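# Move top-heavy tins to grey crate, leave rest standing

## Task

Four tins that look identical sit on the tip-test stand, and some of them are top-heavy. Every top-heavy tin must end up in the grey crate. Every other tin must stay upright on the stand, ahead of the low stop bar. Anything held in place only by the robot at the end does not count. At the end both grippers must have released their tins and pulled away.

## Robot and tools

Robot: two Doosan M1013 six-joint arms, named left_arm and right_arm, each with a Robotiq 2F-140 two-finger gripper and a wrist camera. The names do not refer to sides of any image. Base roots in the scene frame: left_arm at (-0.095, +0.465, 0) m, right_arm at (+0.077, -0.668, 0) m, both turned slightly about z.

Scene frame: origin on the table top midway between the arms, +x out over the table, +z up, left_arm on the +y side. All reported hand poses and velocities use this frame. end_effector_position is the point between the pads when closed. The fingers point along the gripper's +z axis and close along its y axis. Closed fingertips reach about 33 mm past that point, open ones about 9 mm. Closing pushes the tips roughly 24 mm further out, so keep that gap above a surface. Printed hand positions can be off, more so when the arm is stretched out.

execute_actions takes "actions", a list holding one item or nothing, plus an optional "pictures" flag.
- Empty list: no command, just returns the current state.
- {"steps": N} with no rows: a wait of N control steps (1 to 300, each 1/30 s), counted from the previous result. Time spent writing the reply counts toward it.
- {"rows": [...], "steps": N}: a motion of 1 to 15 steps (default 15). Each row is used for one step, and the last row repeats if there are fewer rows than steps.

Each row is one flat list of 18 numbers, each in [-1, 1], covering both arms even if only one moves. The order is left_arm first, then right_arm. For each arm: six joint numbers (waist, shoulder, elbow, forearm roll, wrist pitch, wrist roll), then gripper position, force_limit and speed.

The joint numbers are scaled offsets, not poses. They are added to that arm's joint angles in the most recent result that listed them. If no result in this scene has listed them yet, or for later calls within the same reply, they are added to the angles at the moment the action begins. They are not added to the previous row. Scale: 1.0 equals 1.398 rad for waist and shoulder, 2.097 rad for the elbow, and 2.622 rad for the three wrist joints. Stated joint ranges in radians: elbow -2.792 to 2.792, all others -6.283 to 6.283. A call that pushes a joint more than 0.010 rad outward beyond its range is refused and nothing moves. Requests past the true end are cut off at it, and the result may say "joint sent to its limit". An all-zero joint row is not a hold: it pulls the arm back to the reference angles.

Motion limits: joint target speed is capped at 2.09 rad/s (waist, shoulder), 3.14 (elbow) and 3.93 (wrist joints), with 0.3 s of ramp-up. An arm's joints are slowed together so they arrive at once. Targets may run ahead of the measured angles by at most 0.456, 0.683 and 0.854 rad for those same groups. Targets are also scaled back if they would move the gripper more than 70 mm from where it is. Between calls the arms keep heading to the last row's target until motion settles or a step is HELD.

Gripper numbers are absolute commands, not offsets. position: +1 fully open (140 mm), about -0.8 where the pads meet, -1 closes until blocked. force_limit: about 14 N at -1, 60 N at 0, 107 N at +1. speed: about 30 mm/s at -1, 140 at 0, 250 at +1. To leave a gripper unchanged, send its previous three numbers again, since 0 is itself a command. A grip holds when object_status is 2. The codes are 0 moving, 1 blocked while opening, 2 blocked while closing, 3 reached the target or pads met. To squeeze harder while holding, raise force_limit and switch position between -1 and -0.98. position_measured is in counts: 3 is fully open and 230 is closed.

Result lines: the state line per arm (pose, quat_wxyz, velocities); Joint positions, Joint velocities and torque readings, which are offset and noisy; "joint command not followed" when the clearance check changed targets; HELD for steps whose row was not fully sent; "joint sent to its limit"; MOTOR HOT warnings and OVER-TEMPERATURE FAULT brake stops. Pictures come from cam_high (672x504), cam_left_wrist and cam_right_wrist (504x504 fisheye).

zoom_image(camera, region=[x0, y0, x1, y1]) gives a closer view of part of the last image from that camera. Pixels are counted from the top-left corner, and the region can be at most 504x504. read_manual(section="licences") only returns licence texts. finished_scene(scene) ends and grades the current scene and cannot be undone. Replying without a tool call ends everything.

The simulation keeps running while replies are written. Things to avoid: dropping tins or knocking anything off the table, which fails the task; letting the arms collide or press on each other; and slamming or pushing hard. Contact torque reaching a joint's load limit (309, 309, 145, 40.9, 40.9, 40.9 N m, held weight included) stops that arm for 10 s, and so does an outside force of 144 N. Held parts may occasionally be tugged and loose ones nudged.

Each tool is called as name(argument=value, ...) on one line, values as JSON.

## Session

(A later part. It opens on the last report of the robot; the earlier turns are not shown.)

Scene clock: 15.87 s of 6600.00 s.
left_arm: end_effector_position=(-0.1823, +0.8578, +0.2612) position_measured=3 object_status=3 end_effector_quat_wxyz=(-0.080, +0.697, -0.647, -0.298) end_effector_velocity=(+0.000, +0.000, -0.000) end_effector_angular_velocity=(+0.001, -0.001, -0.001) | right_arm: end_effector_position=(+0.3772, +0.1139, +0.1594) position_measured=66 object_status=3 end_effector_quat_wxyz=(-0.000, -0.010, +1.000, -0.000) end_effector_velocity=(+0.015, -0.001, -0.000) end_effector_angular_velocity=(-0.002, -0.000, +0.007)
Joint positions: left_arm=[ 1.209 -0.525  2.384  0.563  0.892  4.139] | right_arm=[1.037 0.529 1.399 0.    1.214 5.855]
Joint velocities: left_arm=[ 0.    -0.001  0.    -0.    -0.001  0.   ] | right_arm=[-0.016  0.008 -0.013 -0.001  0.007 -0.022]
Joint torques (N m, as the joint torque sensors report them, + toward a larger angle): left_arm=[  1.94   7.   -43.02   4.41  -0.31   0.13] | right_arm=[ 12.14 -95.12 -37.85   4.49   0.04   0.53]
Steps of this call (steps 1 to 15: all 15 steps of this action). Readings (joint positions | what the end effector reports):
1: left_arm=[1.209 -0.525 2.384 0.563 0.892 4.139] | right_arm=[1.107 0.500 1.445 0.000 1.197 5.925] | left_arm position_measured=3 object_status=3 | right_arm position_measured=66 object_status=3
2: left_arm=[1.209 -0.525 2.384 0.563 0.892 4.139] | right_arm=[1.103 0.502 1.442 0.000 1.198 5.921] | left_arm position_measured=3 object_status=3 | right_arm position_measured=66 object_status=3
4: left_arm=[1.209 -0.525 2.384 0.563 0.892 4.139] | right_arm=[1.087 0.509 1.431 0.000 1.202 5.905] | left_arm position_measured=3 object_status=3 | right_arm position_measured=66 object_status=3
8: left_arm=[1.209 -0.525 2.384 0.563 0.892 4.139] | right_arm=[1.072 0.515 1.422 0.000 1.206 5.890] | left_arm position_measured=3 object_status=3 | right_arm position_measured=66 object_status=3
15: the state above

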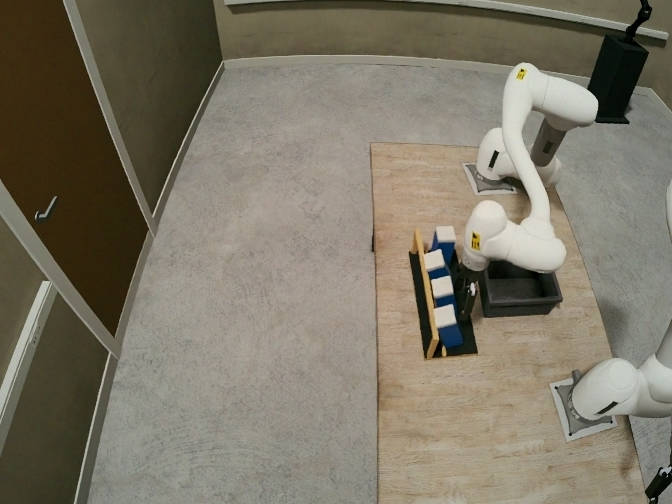

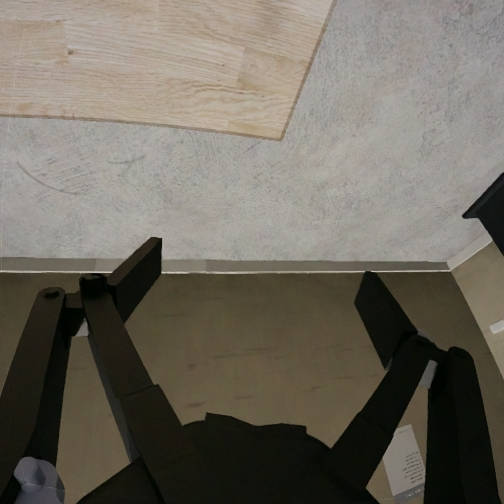

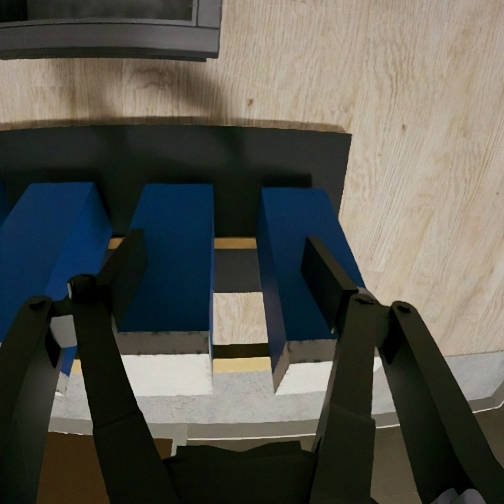

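execute_actions(actions=[{"rows":[[0,0,0,0,0,0,1,0,0,-0.004,0.0017,-0.0018,0,0.0005,-0.018,0.5,0,0]],"steps":12}])

execute_actions(actions=[{"rows":[[0,0,0,0,0,0,1,0,0,0.0167,-0.007,0.0074,0,-0.0022,0.009,0.5,0,0]],"steps":12}], pictures=false)

execute_actions(actions=[{"rows":[[0,0,0,0,0,0,1,0,0,0.0167,-0.007,0.0074,0,-0.0022,0.009,0.5,0,0]],"steps":10}])

Scene clock: 18.90 s of 6600.00 s.
left_arm: end_effector_position=(-0.1823, +0.8578, +0.2612) position_measured=3 object_status=3 end_effector_quat_wxyz=(-0.080, +0.697, -0.647, -0.298) end_effector_velocity=(-0.000, +0.000, +0.000) end_effector_angular_velocity=(+0.000, +0.000, -0.000) | right_arm: end_effector_position=(+0.3821, +0.1137, +0.1594) position_measured=66 object_status=3 end_effector_quat_wxyz=(-0.000, -0.031, +1.000, -0.000) end_effector_velocity=(-0.000, +0.000, +0.001) end_effector_angular_velocity=(+0.001, +0.000, -0.000)
Joint positions: left_arm=[ 1.209 -0.525  2.384  0.563  0.892  4.139] | right_arm=[1.032 0.532 1.395 0.    1.215 5.808]
Joint velocities: left_arm=[ 0.     0.    -0.     0.001 -0.     0.   ] | right_arm=[-0.    -0.    -0.001  0.001  0.    -0.   ]
Joint torques (N m, as the joint torque sensors report them, + toward a larger angle): left_arm=[  1.78   7.   -42.78   4.51  -0.27   0.16] | right_arm=[ -6.71 -88.51 -38.52   1.99  -0.7   -0.11]
Steps of this call (steps 1 to 15: the robot went on to your last target; steps 16 to 79: nothing new was sent; steps 80 to 91: all 12 steps of this action). Readings (joint positions | what the end effector reports):
80: left_arm=[1.209 -0.525 2.384 0.563 0.892 4.139] | right_arm=[1.037 0.530 1.399 0.000 1.214 5.854] | left_arm position_measured=3 object_status=3 | right_arm position_measured=66 object_status=3
81: left_arm=[1.209 -0.525 2.384 0.563 0.892 4.139] | right_arm=[1.036 0.530 1.398 0.000 1.214 5.845] | left_arm position_measured=3 object_status=3 | right_arm position_measured=66 object_status=3
83: left_arm=[1.209 -0.525 2.384 0.563 0.892 4.139] | right_arm=[1.032 0.531 1.396 0.000 1.215 5.814] | left_arm position_measured=3 object_status=3 | right_arm position_measured=66 object_status=3
87: left_arm=[1.209 -0.525 2.384 0.563 0.892 4.139] | right_arm=[1.032 0.532 1.395 0.000 1.215 5.808] | left_arm position_measured=3 object_status=3 | right_arm position_measured=66 object_status=3
91: the state above

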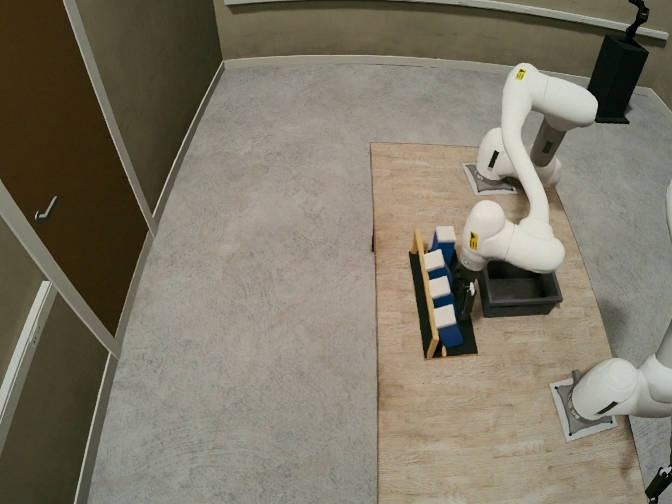

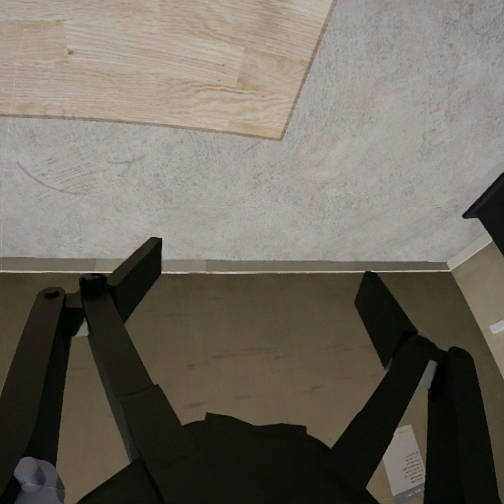

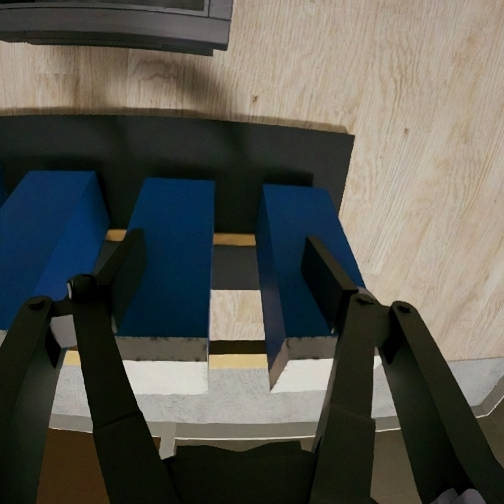

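Scene clock: 19.30 s of 6600.00 s.
left_arm: end_effector_position=(-0.1823, +0.8578, +0.2612) position_measured=3 object_status=3 end_effector_quat_wxyz=(-0.080, +0.697, -0.647, -0.298) end_effector_velocity=(-0.000, +0.000, +0.000) end_effector_angular_velocity=(+0.001, +0.001, -0.000) | right_arm: end_effector_position=(+0.3615, +0.1146, +0.1594) position_measured=66 object_status=3 end_effector_quat_wxyz=(-0.000, -0.031, +1.000, -0.000) end_effector_velocity=(-0.000, +0.001, +0.001) end_effector_angular_velocity=(+0.004, -0.002, +0.001)
Joint positions: left_arm=[ 1.209 -0.525  2.384  0.563  0.892  4.139] | right_arm=[1.055 0.522 1.411 0.    1.21  5.832]
Joint velocities: left_arm=[ 0.     0.    -0.     0.001 -0.001 -0.   ] | right_arm=[ 0.001 -0.001  0.001 -0.    -0.004  0.   ]
Joint torques (N m, as the joint torque sensors report them, + toward a larger angle): left_arm=[  1.94   6.83 -43.18   4.53  -0.44   0.06] | right_arm=[ -8.79 -87.67 -36.52   4.26   0.06   0.17]
Steps of this call (steps 1 to 12: all 12 steps of this action). Readings (joint positions | what the end effector reports):
1: left_arm=[1.209 -0.525 2.384 0.563 0.892 4.139] | right_arm=[1.032 0.532 1.395 0.000 1.215 5.808] | left_arm position_measured=3 object_status=3 | right_arm position_measured=66 object_status=3
2: left_arm=[1.209 -0.525 2.384 0.563 0.892 4.139] | right_arm=[1.035 0.531 1.397 0.000 1.215 5.812] | left_arm position_measured=3 object_status=3 | right_arm position_measured=66 object_status=3
4: left_arm=[1.209 -0.525 2.384 0.563 0.892 4.139] | right_arm=[1.052 0.524 1.409 0.000 1.211 5.828] | left_arm position_measured=3 object_status=3 | right_arm position_measured=66 object_status=3
8: left_arm=[1.209 -0.525 2.384 0.563 0.892 4.139] | right_arm=[1.055 0.522 1.411 0.000 1.210 5.832] | left_arm position_measured=3 object_status=3 | right_arm position_measured=66 object_status=3
12: the state above

Scene clock: 19.63 s of 6600.00 s.
left_arm: end_effector_position=(-0.1823, +0.8578, +0.2612) position_measured=3 object_status=3 end_effector_quat_wxyz=(-0.080, +0.697, -0.647, -0.298) end_effector_velocity=(+0.000, -0.000, -0.000) end_effector_angular_velocity=(-0.000, -0.000, -0.000) | right_arm: end_effector_position=(+0.3408, +0.1151, +0.1594) position_measured=66 object_status=3 end_effector_quat_wxyz=(-0.000, -0.030, +1.000, -0.000) end_effector_velocity=(-0.001, +0.000, +0.000) end_effector_angular_velocity=(+0.002, +0.001, -0.001)
Joint positions: left_arm=[ 1.209 -0.525  2.384  0.563  0.892  4.139] | right_arm=[1.078 0.512 1.426 0.001 1.204 5.855]
Joint velocities: left_arm=[-0.    -0.     0.001 -0.001  0.     0.   ] | right_arm=[ 0.    -0.001  0.001  0.001 -0.001  0.   ]
Joint torques (N m, as the joint torque sensors report them, + toward a larger angle): left_arm=[  2.52   7.41 -43.4    4.47  -0.28   0.19] | right_arm=[ -3.35 -86.82 -37.65   3.94   0.16   0.35]
Steps of this call (steps 1 to 10: all 10 steps of this action). Readings (joint positions | what the end effector reports):
1: left_arm=[1.209 -0.525 2.384 0.563 0.892 4.139] | right_arm=[1.055 0.522 1.411 0.000 1.210 5.832] | left_arm position_measured=3 object_status=3 | right_arm position_measured=66 object_status=3
2: left_arm=[1.209 -0.525 2.384 0.563 0.892 4.139] | right_arm=[1.060 0.520 1.414 0.000 1.208 5.837] | left_arm position_measured=3 object_status=3 | right_arm position_measured=66 object_status=3
4: left_arm=[1.209 -0.525 2.384 0.563 0.892 4.139] | right_arm=[1.076 0.513 1.425 0.001 1.205 5.852] | left_arm position_measured=3 object_status=3 | right_arm position_measured=66 object_status=3
8: left_arm=[1.209 -0.525 2.384 0.563 0.892 4.139] | right_arm=[1.078 0.512 1.426 0.001 1.204 5.855] | left_arm position_measured=3 object_status=3 | right_arm position_measured=66 object_status=3
10: the state above

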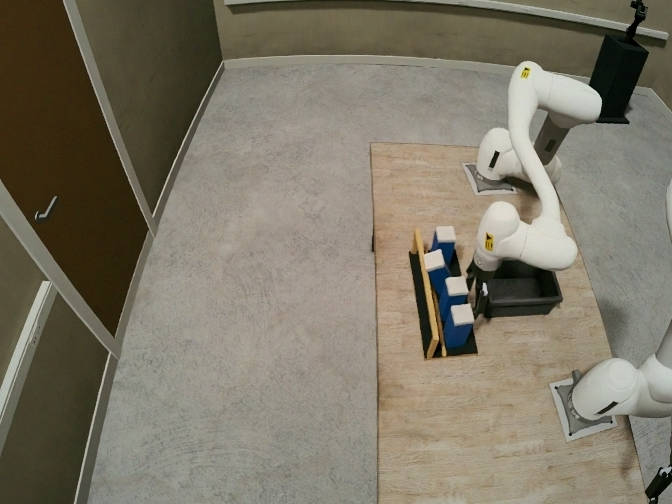

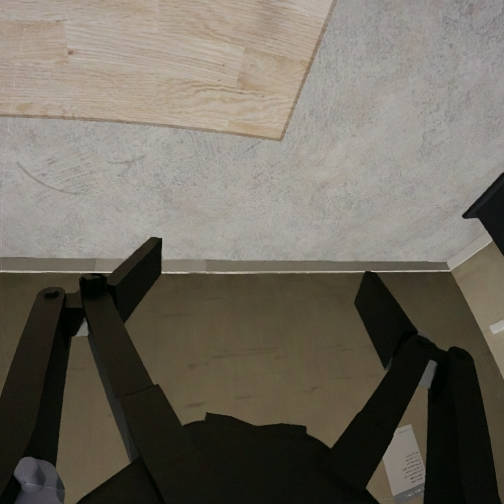

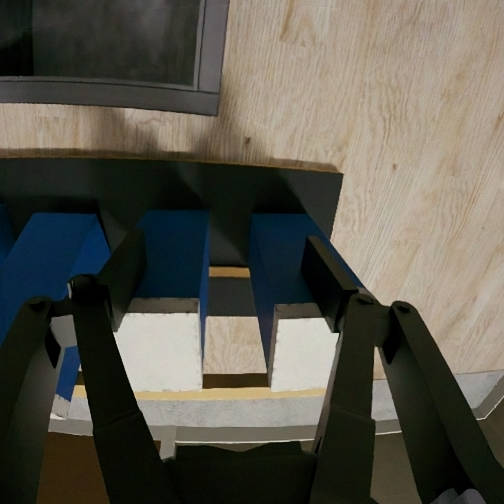

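execute_actions(actions=[{"rows":[[0,0,0,0,0,0,1,0,0,0.02,-0.008,0.009,0,-0.0027,0.01,0.5,0,0],[0,0,0,0,0,0,1,0,0,0.02,-0.008,0.009,0,-0.0027,0.01,0.5,0,0],[0,0,0,0,0,0,1,0,0,0.02,-0.008,0.009,0,-0.0027,0.01,0.5,0,0],[0,0,0,0,0,0,1,0,0,0.02,-0.008,0.009,0,-0.0027,0.01,0.5,0,0],[0,0,0,0,0,0,1,0,0,-0.0644,-0.2153,0.205,0,-0.0496,-0.045,0.5,0,0]]}], pictures=false)

execute_actions(actions=[{"steps":11}], pictures=false)

execute_actions(actions=[{"rows":[[0,0,0,0,0,0,1,0,0,-0.02,0.009,-0.0078,0,0.0014,-0.0105,0.5,0,0],[0,0,0,0,0,0,1,0,0,-0.02,0.009,-0.0078,0,0.0014,-0.0105,0.5,0,0],[0,0,0,0,0,0,1,0,0,-0.02,0.009,-0.0078,0,0.0014,-0.0105,0.5,0,0],[0,0,0,0,0,0,1,0,0,-0.025,0.011,-0.0097,0,0.0017,-0.013,0.5,0,0],[0,0,0,0,0,0,1,0,0,-0.03,0.0135,-0.0117,0,0.002,-0.016,0.5,0,0],[0,0,0,0,0,0,1,0,0,-0.035,0.016,-0.0136,0,0.0024,-0.018,0.5,0,0],[0,0,0,0,0,0,1,0,0,-0.04,0.018,-0.0156,0,0.0028,-0.021,0.5,0,0],[0,0,0,0,0,0,1,0,0,-0.045,0.02,-0.0175,0,0.003,-0.024,0.5,0,0],[0,0,0,0,0,0,1,0,0,-0.05,0.0225,-0.0195,0,0.0035,-0.026,0.5,0,0],[0,0,0,0,0,0,1,0,0,-0.055,0.025,-0.0215,0,0.004,-0.029,0.5,0,0],[0,0,0,0,0,0,1,0,0,-0.06,0.027,-0.0234,0,0.0042,-0.0315,0.5,0,0],[0,0,0,0,0,0,1,0,0,-0.065,0.029,-0.0253,0,0.0045,-0.034,0.5,0,0],[0,0,0,0,0,0,1,0,0,-0.071,0.032,-0.0277,0,0.005,-0.037,0.5,0,0]]}], pictures=false)

execute_actions(actions=[{"steps":10}])

execute_actions(actions=[{"rows":[[0,0,0,0,0,0,1,0,0,0.025,-0.011,0.0097,0,-0.0017,0.013,0.5,0,0]],"steps":12}], pictures=false)

execute_actions(actions=[{"rows":[[0,0,0,0,0,0,1,0,0,0.03,-0.0135,0.0117,0,-0.002,0.025,0.25,0,0]],"steps":10}])

Scene clock: 23.97 s of 6600.00 s.
left_arm: end_effector_position=(-0.1823, +0.8578, +0.2612) position_measured=3 object_status=3 end_effector_quat_wxyz=(-0.080, +0.697, -0.647, -0.298) end_effector_velocity=(-0.000, -0.000, +0.000) end_effector_angular_velocity=(+0.000, +0.002, -0.001) | right_arm: end_effector_position=(+0.3250, -0.0315, +0.1642) position_measured=66 object_status=3 end_effector_quat_wxyz=(-0.000, -0.041, +0.999, -0.000) end_effector_velocity=(-0.019, -0.501, -0.018) end_effector_angular_velocity=(+0.004, -0.001, +0.057)
Joint positions: left_arm=[ 1.209 -0.525  2.384  0.563  0.892  4.139] | right_arm=[1.023 0.297 1.735 0.    1.11  5.779]
Joint velocities: left_arm=[-0.001 -0.     0.001  0.002 -0.     0.   ] | right_arm=[-0.277 -0.683  0.967  0.001 -0.288 -0.334]
Joint torques (N m, as the joint torque sensors report them, + toward a larger angle): left_arm=[  1.76   6.64 -42.88   4.54  -0.29   0.09] | right_arm=[  0.74 -64.08 -33.37   4.19   0.34   0.54]
Steps of this call (steps 1 to 15: the robot went on to your last target; steps 16 to 90: nothing new was sent; then 0.83 s passed at rest; steps 91 to 105: all 15 steps of this action). Readings (joint positions | what the end effector reports):
91: left_arm=[1.209 -0.525 2.384 0.563 0.892 4.139] | right_arm=[1.079 0.512 1.427 0.000 1.204 5.855] | left_arm position_measured=3 object_status=3 | right_arm position_measured=66 object_status=3
92: left_arm=[1.209 -0.525 2.384 0.563 0.892 4.139] | right_arm=[1.083 0.510 1.430 0.000 1.203 5.860] | left_arm position_measured=3 object_status=3 | right_arm position_measured=66 object_status=3
94: left_arm=[1.209 -0.525 2.384 0.563 0.892 4.139] | right_arm=[1.102 0.503 1.442 0.000 1.198 5.877] | left_arm position_measured=3 object_status=3 | right_arm position_measured=66 object_status=3
98: left_arm=[1.209 -0.525 2.384 0.563 0.892 4.139] | right_arm=[1.091 0.464 1.499 0.000 1.181 5.861] | left_arm position_measured=3 object_status=3 | right_arm position_measured=66 object_status=3
105: the state above

Scene clock: 24.33 s of 6600.00 s.
left_arm: end_effector_position=(-0.1823, +0.8578, +0.2612) position_measured=3 object_status=3 end_effector_quat_wxyz=(-0.080, +0.697, -0.647, -0.298) end_effector_velocity=(-0.000, -0.000, -0.000) end_effector_angular_velocity=(-0.000, -0.000, +0.001) | right_arm: end_effector_position=(+0.3202, -0.0945, +0.1598) position_measured=66 object_status=3 end_effector_quat_wxyz=(-0.000, -0.044, +0.999, +0.000) end_effector_velocity=(-0.000, -0.001, -0.001) end_effector_angular_velocity=(-0.002, +0.001, +0.000)
Joint positions: left_arm=[ 1.209 -0.525  2.384  0.563  0.892  4.139] | right_arm=[0.988 0.211 1.856 0.001 1.074 5.737]
Joint velocities: left_arm=[ 0.    -0.     0.    -0.     0.001  0.   ] | right_arm=[ 0.     0.001  0.001  0.     0.    -0.   ]
Joint torques (N m, as the joint torque sensors report them, + toward a larger angle): left_arm=[  2.02   7.02 -43.19   4.51  -0.3    0.08] | right_arm=[ -2.69 -55.63 -35.68   4.2    0.41   0.08]
Steps of this call (steps 1 to 11: the robot went on to your last target). Readings (joint positions | what the end effector reports):
1: left_arm=[1.209 -0.525 2.384 0.563 0.892 4.139] | right_arm=[1.014 0.274 1.768 0.000 1.100 5.768] | left_arm position_measured=3 object_status=3 | right_arm position_measured=66 object_status=3
2: left_arm=[1.209 -0.525 2.384 0.563 0.892 4.139] | right_arm=[1.005 0.252 1.799 0.000 1.091 5.757] | left_arm position_measured=3 object_status=3 | right_arm position_measured=66 object_status=3
4: left_arm=[1.209 -0.525 2.384 0.563 0.892 4.139] | right_arm=[0.992 0.220 1.844 0.000 1.078 5.741] | left_arm position_measured=3 object_status=3 | right_arm position_measured=66 object_status=3
8: left_arm=[1.209 -0.525 2.384 0.563 0.892 4.139] | right_arm=[0.988 0.211 1.856 0.001 1.074 5.737] | left_arm position_measured=3 object_status=3 | right_arm position_measured=66 object_status=3
11: the state above

Scene clock: 24.83 s of 6600.00 s.
left_arm: end_effector_position=(-0.1823, +0.8578, +0.2612) position_measured=3 object_status=3 end_effector_quat_wxyz=(-0.080, +0.697, -0.647, -0.298) end_effector_velocity=(+0.000, +0.000, +0.001) end_effector_angular_velocity=(+0.001, -0.000, -0.000) | right_arm: end_effector_position=(+0.3897, -0.0953, +0.1600) position_measured=66 object_status=3 end_effector_quat_wxyz=(-0.000, -0.043, +0.999, +0.000) end_effector_velocity=(+0.088, -0.008, -0.006) end_effector_angular_velocity=(-0.007, +0.005, -0.013)
Joint positions: left_arm=[ 1.209 -0.525  2.384  0.563  0.892  4.139] | right_arm=[0.892 0.255 1.8   0.001 1.086 5.643]
Joint velocities: left_arm=[-0.    -0.    -0.001  0.     0.     0.   ] | right_arm=[-0.121  0.06  -0.067  0.     0.016 -0.108]
Joint torques (N m, as the joint torque sensors report them, + toward a larger angle): left_arm=[  1.91   7.08 -42.98   4.55  -0.39   0.09] | right_arm=[ 11.79 -70.26 -32.5    4.2    0.81   0.11]
Steps of this call (steps 1 to 15: all 15 steps of this action). Readings (joint positions | what the end effector reports):
1: left_arm=[1.209 -0.525 2.384 0.563 0.892 4.139] | right_arm=[0.988 0.211 1.856 0.001 1.074 5.737] | left_arm position_measured=3 object_status=3 | right_arm position_measured=66 object_status=3
2: left_arm=[1.209 -0.525 2.384 0.563 0.892 4.139] | right_arm=[0.984 0.213 1.854 0.001 1.074 5.732] | left_arm position_measured=3 object_status=3 | right_arm position_measured=66 object_status=3
4: left_arm=[1.209 -0.525 2.384 0.563 0.892 4.139] | right_arm=[0.965 0.222 1.842 0.001 1.076 5.714] | left_arm position_measured=3 object_status=3 | right_arm position_measured=66 object_status=3
8: left_arm=[1.209 -0.525 2.384 0.563 0.892 4.139] | right_arm=[0.940 0.233 1.828 0.001 1.080 5.690] | left_arm position_measured=3 object_status=3 | right_arm position_measured=66 object_status=3
15: the state above

Scene clock: 25.17 s of 6600.00 s.
left_arm: end_effector_position=(-0.1823, +0.8578, +0.2612) position_measured=3 object_status=3 end_effector_quat_wxyz=(-0.080, +0.697, -0.647, -0.298) end_effector_velocity=(-0.000, -0.000, -0.000) end_effector_angular_velocity=(-0.000, +0.001, -0.000) | right_arm: end_effector_position=(+0.3919, -0.0955, +0.1600) position_measured=66 object_status=3 end_effector_quat_wxyz=(-0.000, -0.043, +0.999, +0.000) end_effector_velocity=(+0.000, +0.000, -0.000) end_effector_angular_velocity=(-0.000, +0.001, -0.001)
Joint positions: left_arm=[ 1.209 -0.525  2.384  0.563  0.892  4.139] | right_arm=[0.889 0.256 1.798 0.001 1.087 5.64 ]
Joint velocities: left_arm=[-0.    -0.     0.     0.001  0.    -0.   ] | right_arm=[-0.     0.001 -0.001  0.001  0.001 -0.   ]
Joint torques (N m, as the joint torque sensors report them, + toward a larger angle): left_arm=[  1.84   6.28 -43.05   4.52  -0.43   0.05] | right_arm=[ -2.59 -64.15 -35.56   4.12   0.24   0.1 ]
Steps of this call (steps 1 to 10: the robot went on to your last target). Readings (joint positions | what the end effector reports):
1: left_arm=[1.209 -0.525 2.384 0.563 0.892 4.139] | right_arm=[0.890 0.256 1.799 0.001 1.087 5.641] | left_arm position_measured=3 object_status=3 | right_arm position_measured=66 object_status=3
2: left_arm=[1.209 -0.525 2.384 0.563 0.892 4.139] | right_arm=[0.889 0.256 1.798 0.001 1.087 5.641] | left_arm position_measured=3 object_status=3 | right_arm position_measured=66 object_status=3
4: left_arm=[1.209 -0.525 2.384 0.563 0.892 4.139] | right_arm=[0.889 0.256 1.798 0.001 1.087 5.640] | left_arm position_measured=3 object_status=3 | right_arm position_measured=66 object_status=3
8: left_arm=[1.209 -0.525 2.384 0.563 0.892 4.139] | right_arm=[0.889 0.256 1.798 0.001 1.087 5.640] | left_arm position_measured=3 object_status=3 | right_arm position_measured=66 object_status=3
10: the state above

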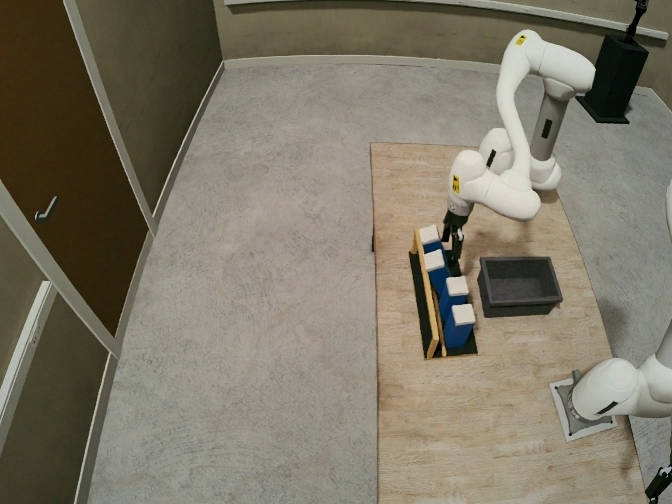

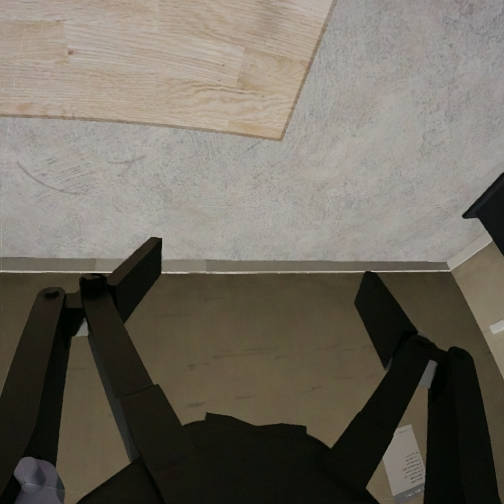

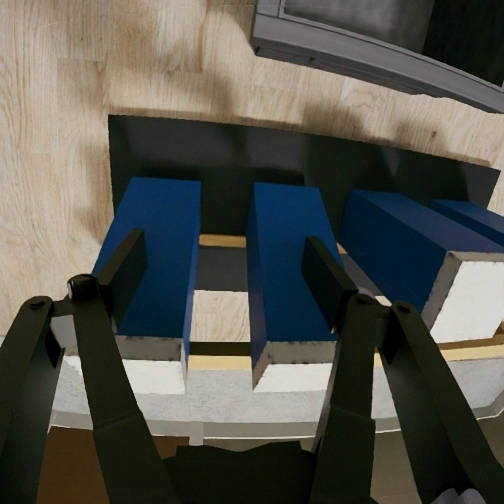

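Scene clock: 25.57 s of 6600.00 s.
left_arm: end_effector_position=(-0.1823, +0.8578, +0.2612) position_measured=3 object_status=3 end_effector_quat_wxyz=(-0.080, +0.697, -0.647, -0.298) end_effector_velocity=(-0.000, +0.000, +0.000) end_effector_angular_velocity=(+0.001, -0.000, +0.000) | right_arm: end_effector_position=(+0.3664, -0.0941, +0.1598) position_measured=66 object_status=3 end_effector_quat_wxyz=(-0.000, -0.044, +0.999, +0.000) end_effector_velocity=(-0.000, +0.001, +0.001) end_effector_angular_velocity=(+0.003, -0.001, +0.001)
Joint positions: left_arm=[ 1.209 -0.525  2.384  0.563  0.892  4.139] | right_arm=[0.924 0.241 1.818 0.001 1.083 5.674]
Joint velocities: left_arm=[ 0. -0. -0. -0. -0. -0.] | right_arm=[ 0.001 -0.002 -0.     0.    -0.001  0.   ]
Joint torques (N m, as the joint torque sensors report them, + toward a larger angle): left_arm=[  1.49   6.12 -43.26   4.37  -0.35   0.02] | right_arm=[ -3.34 -62.78 -35.59   3.7    0.37  -0.17]
Steps of this call (steps 1 to 12: all 12 steps of this action). Readings (joint positions | what the end effector reports):
1: left_arm=[1.209 -0.525 2.384 0.563 0.892 4.139] | right_arm=[0.889 0.256 1.798 0.001 1.087 5.640] | left_arm position_measured=3 object_status=3 | right_arm position_measured=66 object_status=3
2: left_arm=[1.209 -0.525 2.384 0.563 0.892 4.139] | right_arm=[0.892 0.255 1.800 0.001 1.087 5.644] | left_arm position_measured=3 object_status=3 | right_arm position_measured=66 object_status=3
4: left_arm=[1.209 -0.525 2.384 0.563 0.892 4.139] | right_arm=[0.915 0.245 1.813 0.001 1.085 5.666] | left_arm position_measured=3 object_status=3 | right_arm position_measured=66 object_status=3
8: left_arm=[1.209 -0.525 2.384 0.563 0.892 4.139] | right_arm=[0.924 0.241 1.818 0.001 1.083 5.674] | left_arm position_measured=3 object_status=3 | right_arm position_measured=66 object_status=3
12: the state above

Scene clock: 25.90 s of 6600.00 s.
left_arm: end_effector_position=(-0.1823, +0.8578, +0.2612) position_measured=3 object_status=3 end_effector_quat_wxyz=(-0.080, +0.697, -0.647, -0.298) end_effector_velocity=(+0.000, +0.001, +0.001) end_effector_angular_velocity=(+0.002, +0.000, -0.001) | right_arm: end_effector_position=(+0.3361, -0.0940, +0.1598) position_measured=98 object_status=0 end_effector_quat_wxyz=(-0.000, -0.032, +0.999, -0.000) end_effector_velocity=(-0.001, +0.000, +0.001) end_effector_angular_velocity=(+0.002, +0.000, -0.001)
Joint positions: left_arm=[ 1.209 -0.525  2.384  0.563  0.892  4.139] | right_arm=[0.966 0.222 1.843 0.001 1.077 5.74 ]
Joint velocities: left_arm=[-0.    -0.001 -0.001  0.001 -0.    -0.   ] | right_arm=[ 0.    -0.002  0.001  0.001 -0.001  0.001]
Joint torques (N m, as the joint torque sensors report them, + toward a larger angle): left_arm=[  1.4    6.93 -42.98   4.59  -0.42   0.03] | right_arm=[ -4.62 -57.18 -34.79   3.75   0.33   0.11]
Steps of this call (steps 1 to 10: all 10 steps of this action). Readings (joint positions | what the end effector reports):
1: left_arm=[1.209 -0.525 2.384 0.563 0.892 4.139] | right_arm=[0.924 0.241 1.819 0.001 1.083 5.675] | left_arm position_measured=3 object_status=3 | right_arm position_measured=66 object_status=0
2: left_arm=[1.209 -0.525 2.384 0.563 0.892 4.139] | right_arm=[0.929 0.239 1.821 0.001 1.082 5.682] | left_arm position_measured=3 object_status=3 | right_arm position_measured=70 object_status=0
4: left_arm=[1.209 -0.525 2.384 0.563 0.892 4.139] | right_arm=[0.954 0.227 1.836 0.001 1.079 5.722] | left_arm position_measured=3 object_status=3 | right_arm position_measured=85 object_status=0
8: left_arm=[1.209 -0.525 2.384 0.563 0.892 4.139] | right_arm=[0.966 0.222 1.843 0.001 1.077 5.740] | left_arm position_measured=3 object_status=3 | right_arm position_measured=98 object_status=0
10: the state above

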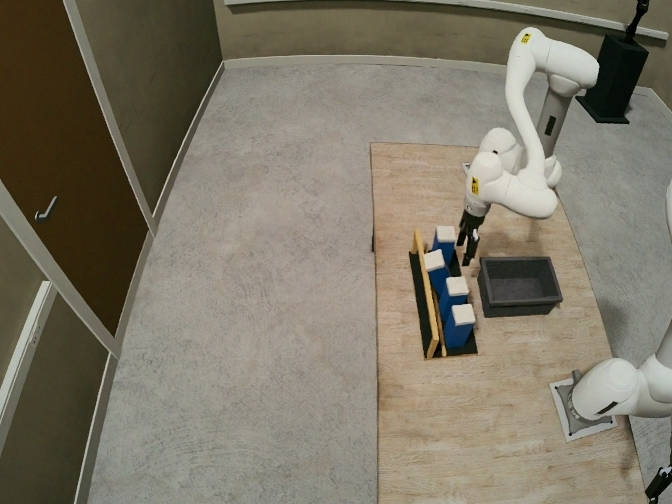

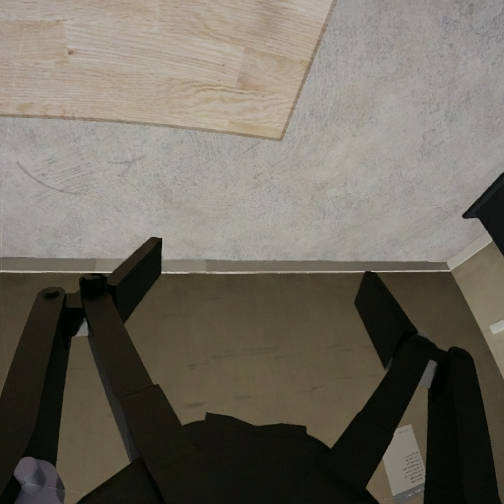

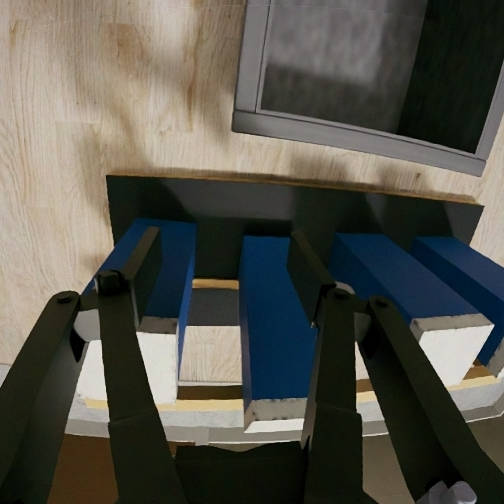

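execute_actions(actions=[{"rows":[[0,0,0,0,0,0,1,0,0,0.0315,0.0409,-0.0503,0,0.0183,0.0267,0.2,0,0]],"steps":10}])

execute_actions(actions=[{"rows":[[0,0,0,0,0,0,1,0,0,-0.093,0.0512,-0.0472,0,0.0104,-0.0496,0.2,0,0]],"steps":13}])

Scene clock: 27.97 s of 6600.00 s.
left_arm: end_effector_position=(-0.1823, +0.8578, +0.2612) position_measured=3 object_status=3 end_effector_quat_wxyz=(-0.080, +0.697, -0.647, -0.298) end_effector_velocity=(-0.000, -0.000, -0.001) end_effector_angular_velocity=(-0.002, +0.001, +0.000) | right_arm: end_effector_position=(+0.3303, -0.0410, +0.1748) position_measured=104 object_status=3 end_effector_quat_wxyz=(-0.000, -0.019, +1.000, -0.000) end_effector_velocity=(-0.000, +0.001, +0.001) end_effector_angular_velocity=(+0.000, +0.000, -0.001)
Joint positions: left_arm=[ 1.209 -0.525  2.384  0.563  0.892  4.139] | right_arm=[1.01  0.279 1.738 0.001 1.125 5.81 ]
Joint velocities: left_arm=[ 0.     0.001  0.001  0.    -0.    -0.   ] | right_arm=[ 0.001  0.001 -0.004  0.001  0.003  0.001]
Joint torques (N m, as the joint torque sensors report them, + toward a larger angle): left_arm=[  1.39   6.85 -43.26   4.55  -0.32   0.11] | right_arm=[ -4.61 -66.29 -37.05   4.57   0.57   0.29]
Steps of this call (steps 1 to 15: the robot went on to your last target; steps 16 to 52: nothing new was sent; steps 53 to 62: all 10 steps of this action). Readings (joint positions | what the end effector reports):
53: left_arm=[1.209 -0.525 2.384 0.563 0.892 4.139] | right_arm=[0.966 0.222 1.843 0.001 1.077 5.740] | left_arm position_measured=3 object_status=3 | right_arm position_measured=98 object_status=0
54: left_arm=[1.209 -0.525 2.384 0.563 0.892 4.139] | right_arm=[0.969 0.226 1.837 0.001 1.080 5.745] | left_arm position_measured=3 object_status=3 | right_arm position_measured=101 object_status=0
56: left_arm=[1.209 -0.525 2.384 0.563 0.892 4.139] | right_arm=[0.988 0.250 1.790 0.001 1.101 5.775] | left_arm position_measured=3 object_status=3 | right_arm position_measured=104 object_status=0
60: left_arm=[1.209 -0.525 2.384 0.563 0.892 4.139] | right_arm=[1.010 0.279 1.738 0.001 1.125 5.810] | left_arm position_measured=3 object_status=3 | right_arm position_measured=104 object_status=3
62: the state above

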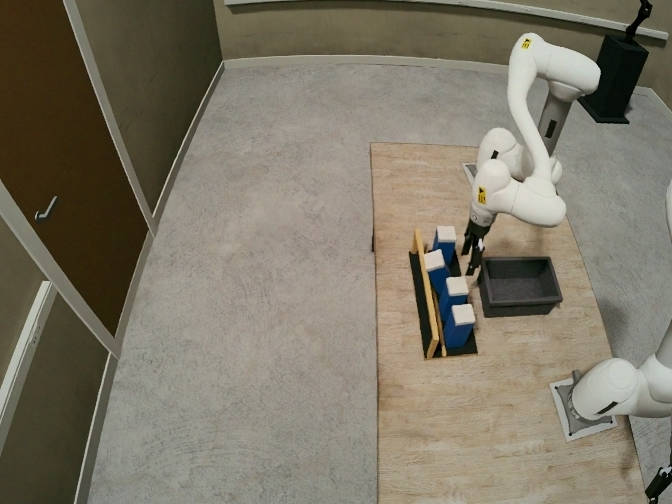

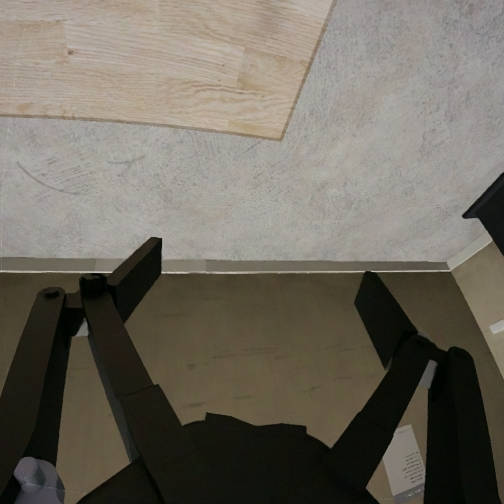

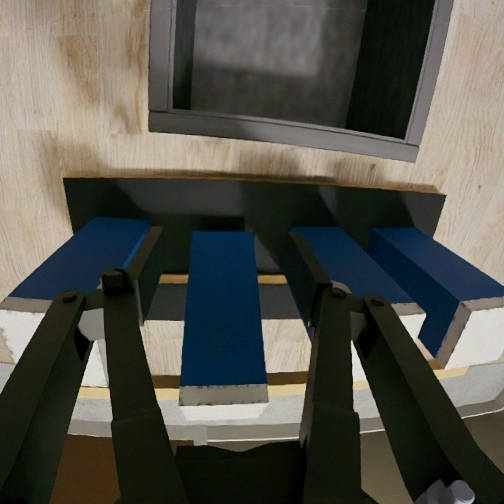

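Scene clock: 28.40 s of 6600.00 s.
left_arm: end_effector_position=(-0.1823, +0.8578, +0.2612) position_measured=3 object_status=3 end_effector_quat_wxyz=(-0.080, +0.697, -0.647, -0.298) end_effector_velocity=(-0.000, +0.000, -0.000) end_effector_angular_velocity=(-0.001, +0.001, +0.000) | right_arm: end_effector_position=(+0.4354, -0.0380, +0.1749) position_measured=104 object_status=3 end_effector_quat_wxyz=(-0.000, -0.019, +1.000, -0.000) end_effector_velocity=(+0.001, +0.002, +0.002) end_effector_angular_velocity=(+0.004, -0.002, +0.001)
Joint positions: left_arm=[ 1.209 -0.525  2.384  0.563  0.892  4.139] | right_arm=[0.88  0.351 1.639 0.001 1.152 5.68 ]
Joint velocities: left_arm=[ 0.     0.001 -0.     0.001  0.     0.   ] | right_arm=[-0.    -0.    -0.003  0.001 -0.001 -0.001]
Joint torques (N m, as the joint torque sensors report them, + toward a larger angle): left_arm=[  1.88   7.06 -43.3    4.6   -0.41   0.09] | right_arm=[ -4.26 -72.84 -37.75   4.11  -0.13   0.18]
Steps of this call (steps 1 to 13: all 13 steps of this action). Readings (joint positions | what the end effector reports):
1: left_arm=[1.209 -0.525 2.384 0.563 0.892 4.139] | right_arm=[1.010 0.279 1.737 0.001 1.125 5.810] | left_arm position_measured=3 object_status=3 | right_arm position_measured=104 object_status=3
2: left_arm=[1.209 -0.525 2.384 0.563 0.892 4.139] | right_arm=[1.006 0.281 1.734 0.001 1.126 5.804] | left_arm position_measured=3 object_status=3 | right_arm position_measured=104 object_status=3
4: left_arm=[1.209 -0.525 2.384 0.563 0.892 4.139] | right_arm=[0.975 0.299 1.710 0.001 1.133 5.772] | left_arm position_measured=3 object_status=3 | right_arm position_measured=104 object_status=3
8: left_arm=[1.209 -0.525 2.384 0.563 0.892 4.139] | right_arm=[0.893 0.344 1.649 0.001 1.150 5.693] | left_arm position_measured=3 object_status=3 | right_arm position_measured=104 object_status=3
13: the state above

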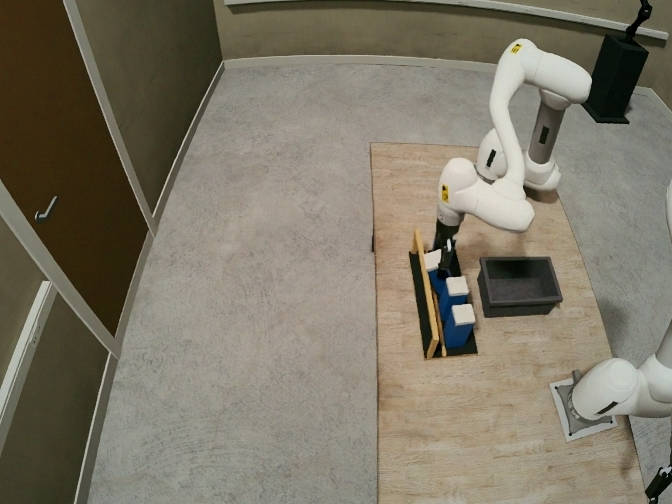

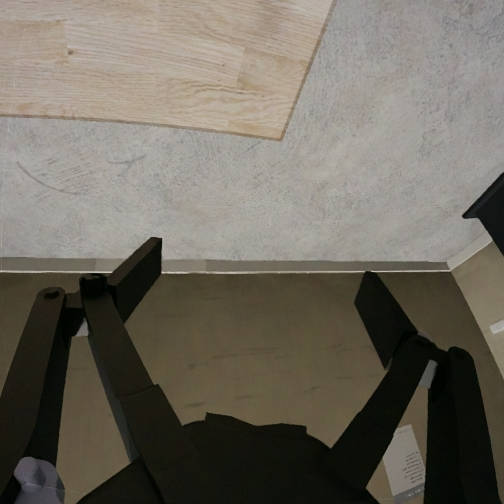

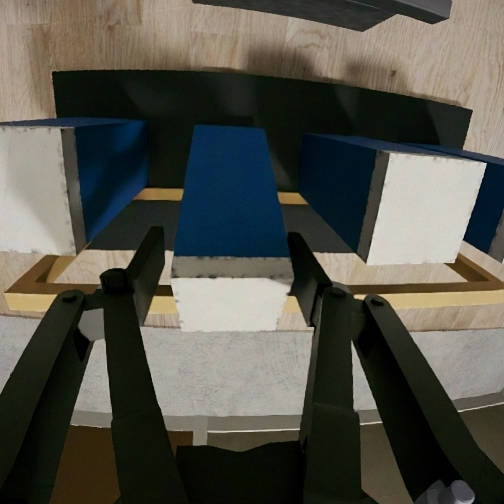

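execute_actions(actions=[{"rows":[[0,0,0,0,0,0,1,0,0,0,0.0072,0.0073,0,-0.0097,0,0.2,0,0],[0,0,0,0,0,0,1,0,0,0,0.0072,0.0073,0,-0.0097,0,0.2,0,0],[0,0,0,0,0,0,1,0,0,0,0.0072,0.0073,0,-0.0097,0,0.2,0,0],[0,0,0,0,0,0,1,0,0,0,0.0072,0.0073,0,-0.0097,0,-1,0.3,0]]}], pictures=false)

execute_actions(actions=[{"rows":[[0,0,0,0,0,0,1,0,0,0.025,-0.056,-0.0928,0,0.104,0.013,-1,0.3,0]]}])

Scene clock: 30.33 s of 6600.00 s.
left_arm: end_effector_position=(-0.1823, +0.8578, +0.2612) position_measured=3 object_status=3 end_effector_quat_wxyz=(-0.080, +0.697, -0.647, -0.298) end_effector_velocity=(-0.000, -0.000, -0.000) end_effector_angular_velocity=(-0.001, +0.000, +0.000) | right_arm: end_effector_position=(+0.4354, -0.0382, +0.1599) position_measured=137 object_status=2 end_effector_quat_wxyz=(-0.000, -0.019, +1.000, +0.000) end_effector_velocity=(-0.000, +0.001, -0.000) end_effector_angular_velocity=(+0.001, +0.000, -0.000)
Joint positions: left_arm=[ 1.209 -0.525  2.384  0.563  0.892  4.139] | right_arm=[0.88  0.361 1.654 0.001 1.127 5.68 ]
Joint velocities: left_arm=[-0.  0.  0. -0.  0. -0.] | right_arm=[ 0.     0.     0.     0.001 -0.001 -0.   ]
Joint torques (N m, as the joint torque sensors report them, + toward a larger angle): left_arm=[  2.04   7.17 -43.18   4.5   -0.37   0.07] | right_arm=[ -6.06 -64.45 -31.45   3.34  -0.42   0.58]
Steps of this call (steps 1 to 15: the robot went on to your last target; steps 16 to 43: nothing new was sent; steps 44 to 58: all 15 steps of this action). Readings (joint positions | what the end effector reports):
44: left_arm=[1.209 -0.525 2.384 0.563 0.892 4.139] | right_arm=[0.880 0.351 1.639 0.001 1.152 5.680] | left_arm position_measured=3 object_status=3 | right_arm position_measured=104 object_status=3
45: left_arm=[1.209 -0.525 2.384 0.563 0.892 4.139] | right_arm=[0.880 0.353 1.642 0.001 1.146 5.680] | left_arm position_measured=3 object_status=3 | right_arm position_measured=104 object_status=3
47: left_arm=[1.209 -0.525 2.384 0.563 0.892 4.139] | right_arm=[0.880 0.360 1.653 0.001 1.130 5.680] | left_arm position_measured=3 object_status=3 | right_arm position_measured=104 object_status=0
51: left_arm=[1.209 -0.525 2.384 0.563 0.892 4.139] | right_arm=[0.880 0.361 1.654 0.001 1.127 5.680] | left_arm position_measured=3 object_status=3 | right_arm position_measured=130 object_status=0
58: the state above

Scene clock: 30.83 s of 6600.00 s.
left_arm: end_effector_position=(-0.1823, +0.8578, +0.2612) position_measured=3 object_status=3 end_effector_quat_wxyz=(-0.080, +0.697, -0.647, -0.298) end_effector_velocity=(-0.000, -0.000, -0.000) end_effector_angular_velocity=(+0.000, +0.001, -0.001) | right_arm: end_effector_position=(+0.4132, -0.0260, +0.3202) position_measured=137 object_status=2 end_effector_quat_wxyz=(-0.000, -0.019, +1.000, +0.000) end_effector_velocity=(+0.000, -0.001, +0.002) end_effector_angular_velocity=(-0.001, -0.002, -0.000)
Joint positions: left_arm=[ 1.209 -0.525  2.384  0.563  0.892  4.139] | right_arm=[0.915 0.282 1.46  0.001 1.4   5.714]
Joint velocities: left_arm=[-0.    -0.001  0.001  0.002 -0.    -0.   ] | right_arm=[-0.    -0.001 -0.001 -0.002  0.002  0.   ]
Joint torques (N m, as the joint torque sensors report them, + toward a larger angle): left_arm=[  1.07   6.56 -43.28   4.45  -0.29   0.03] | right_arm=[ -5.56 -68.13 -38.25   4.64   0.59   0.89]
Steps of this call (steps 1 to 15: all 15 steps of this action). Readings (joint positions | what the end effector reports):
1: left_arm=[1.209 -0.525 2.384 0.563 0.892 4.139] | right_arm=[0.880 0.361 1.654 0.001 1.127 5.680] | left_arm position_measured=3 object_status=3 | right_arm position_measured=137 object_status=2
2: left_arm=[1.209 -0.525 2.384 0.563 0.892 4.139] | right_arm=[0.881 0.360 1.650 0.001 1.133 5.681] | left_arm position_measured=3 object_status=3 | right_arm position_measured=137 object_status=2
4: left_arm=[1.209 -0.525 2.384 0.563 0.892 4.139] | right_arm=[0.888 0.345 1.611 0.001 1.188 5.688] | left_arm position_measured=3 object_status=3 | right_arm position_measured=137 object_status=2
8: left_arm=[1.209 -0.525 2.384 0.563 0.892 4.139] | right_arm=[0.904 0.307 1.518 0.001 1.317 5.704] | left_arm position_measured=3 object_status=3 | right_arm position_measured=137 object_status=2
15: the state above

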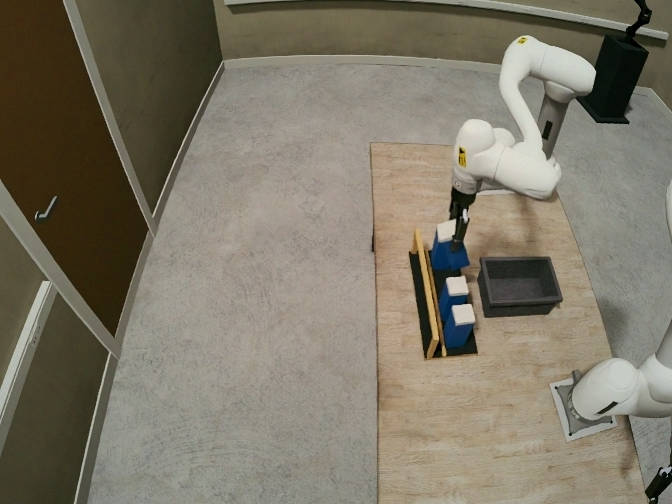

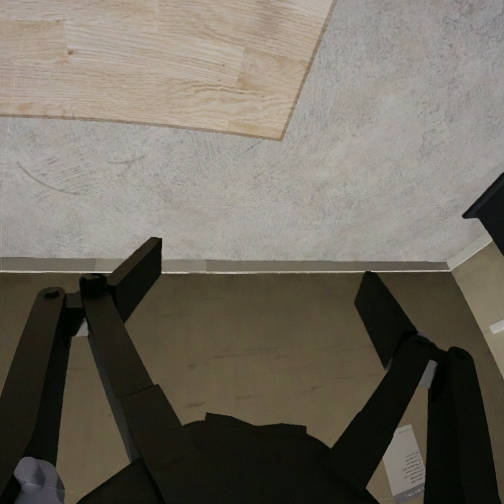

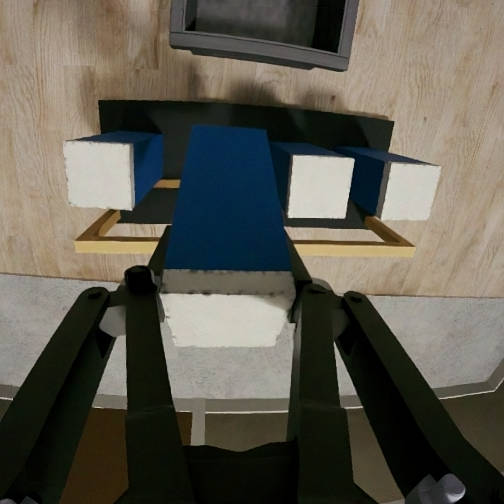

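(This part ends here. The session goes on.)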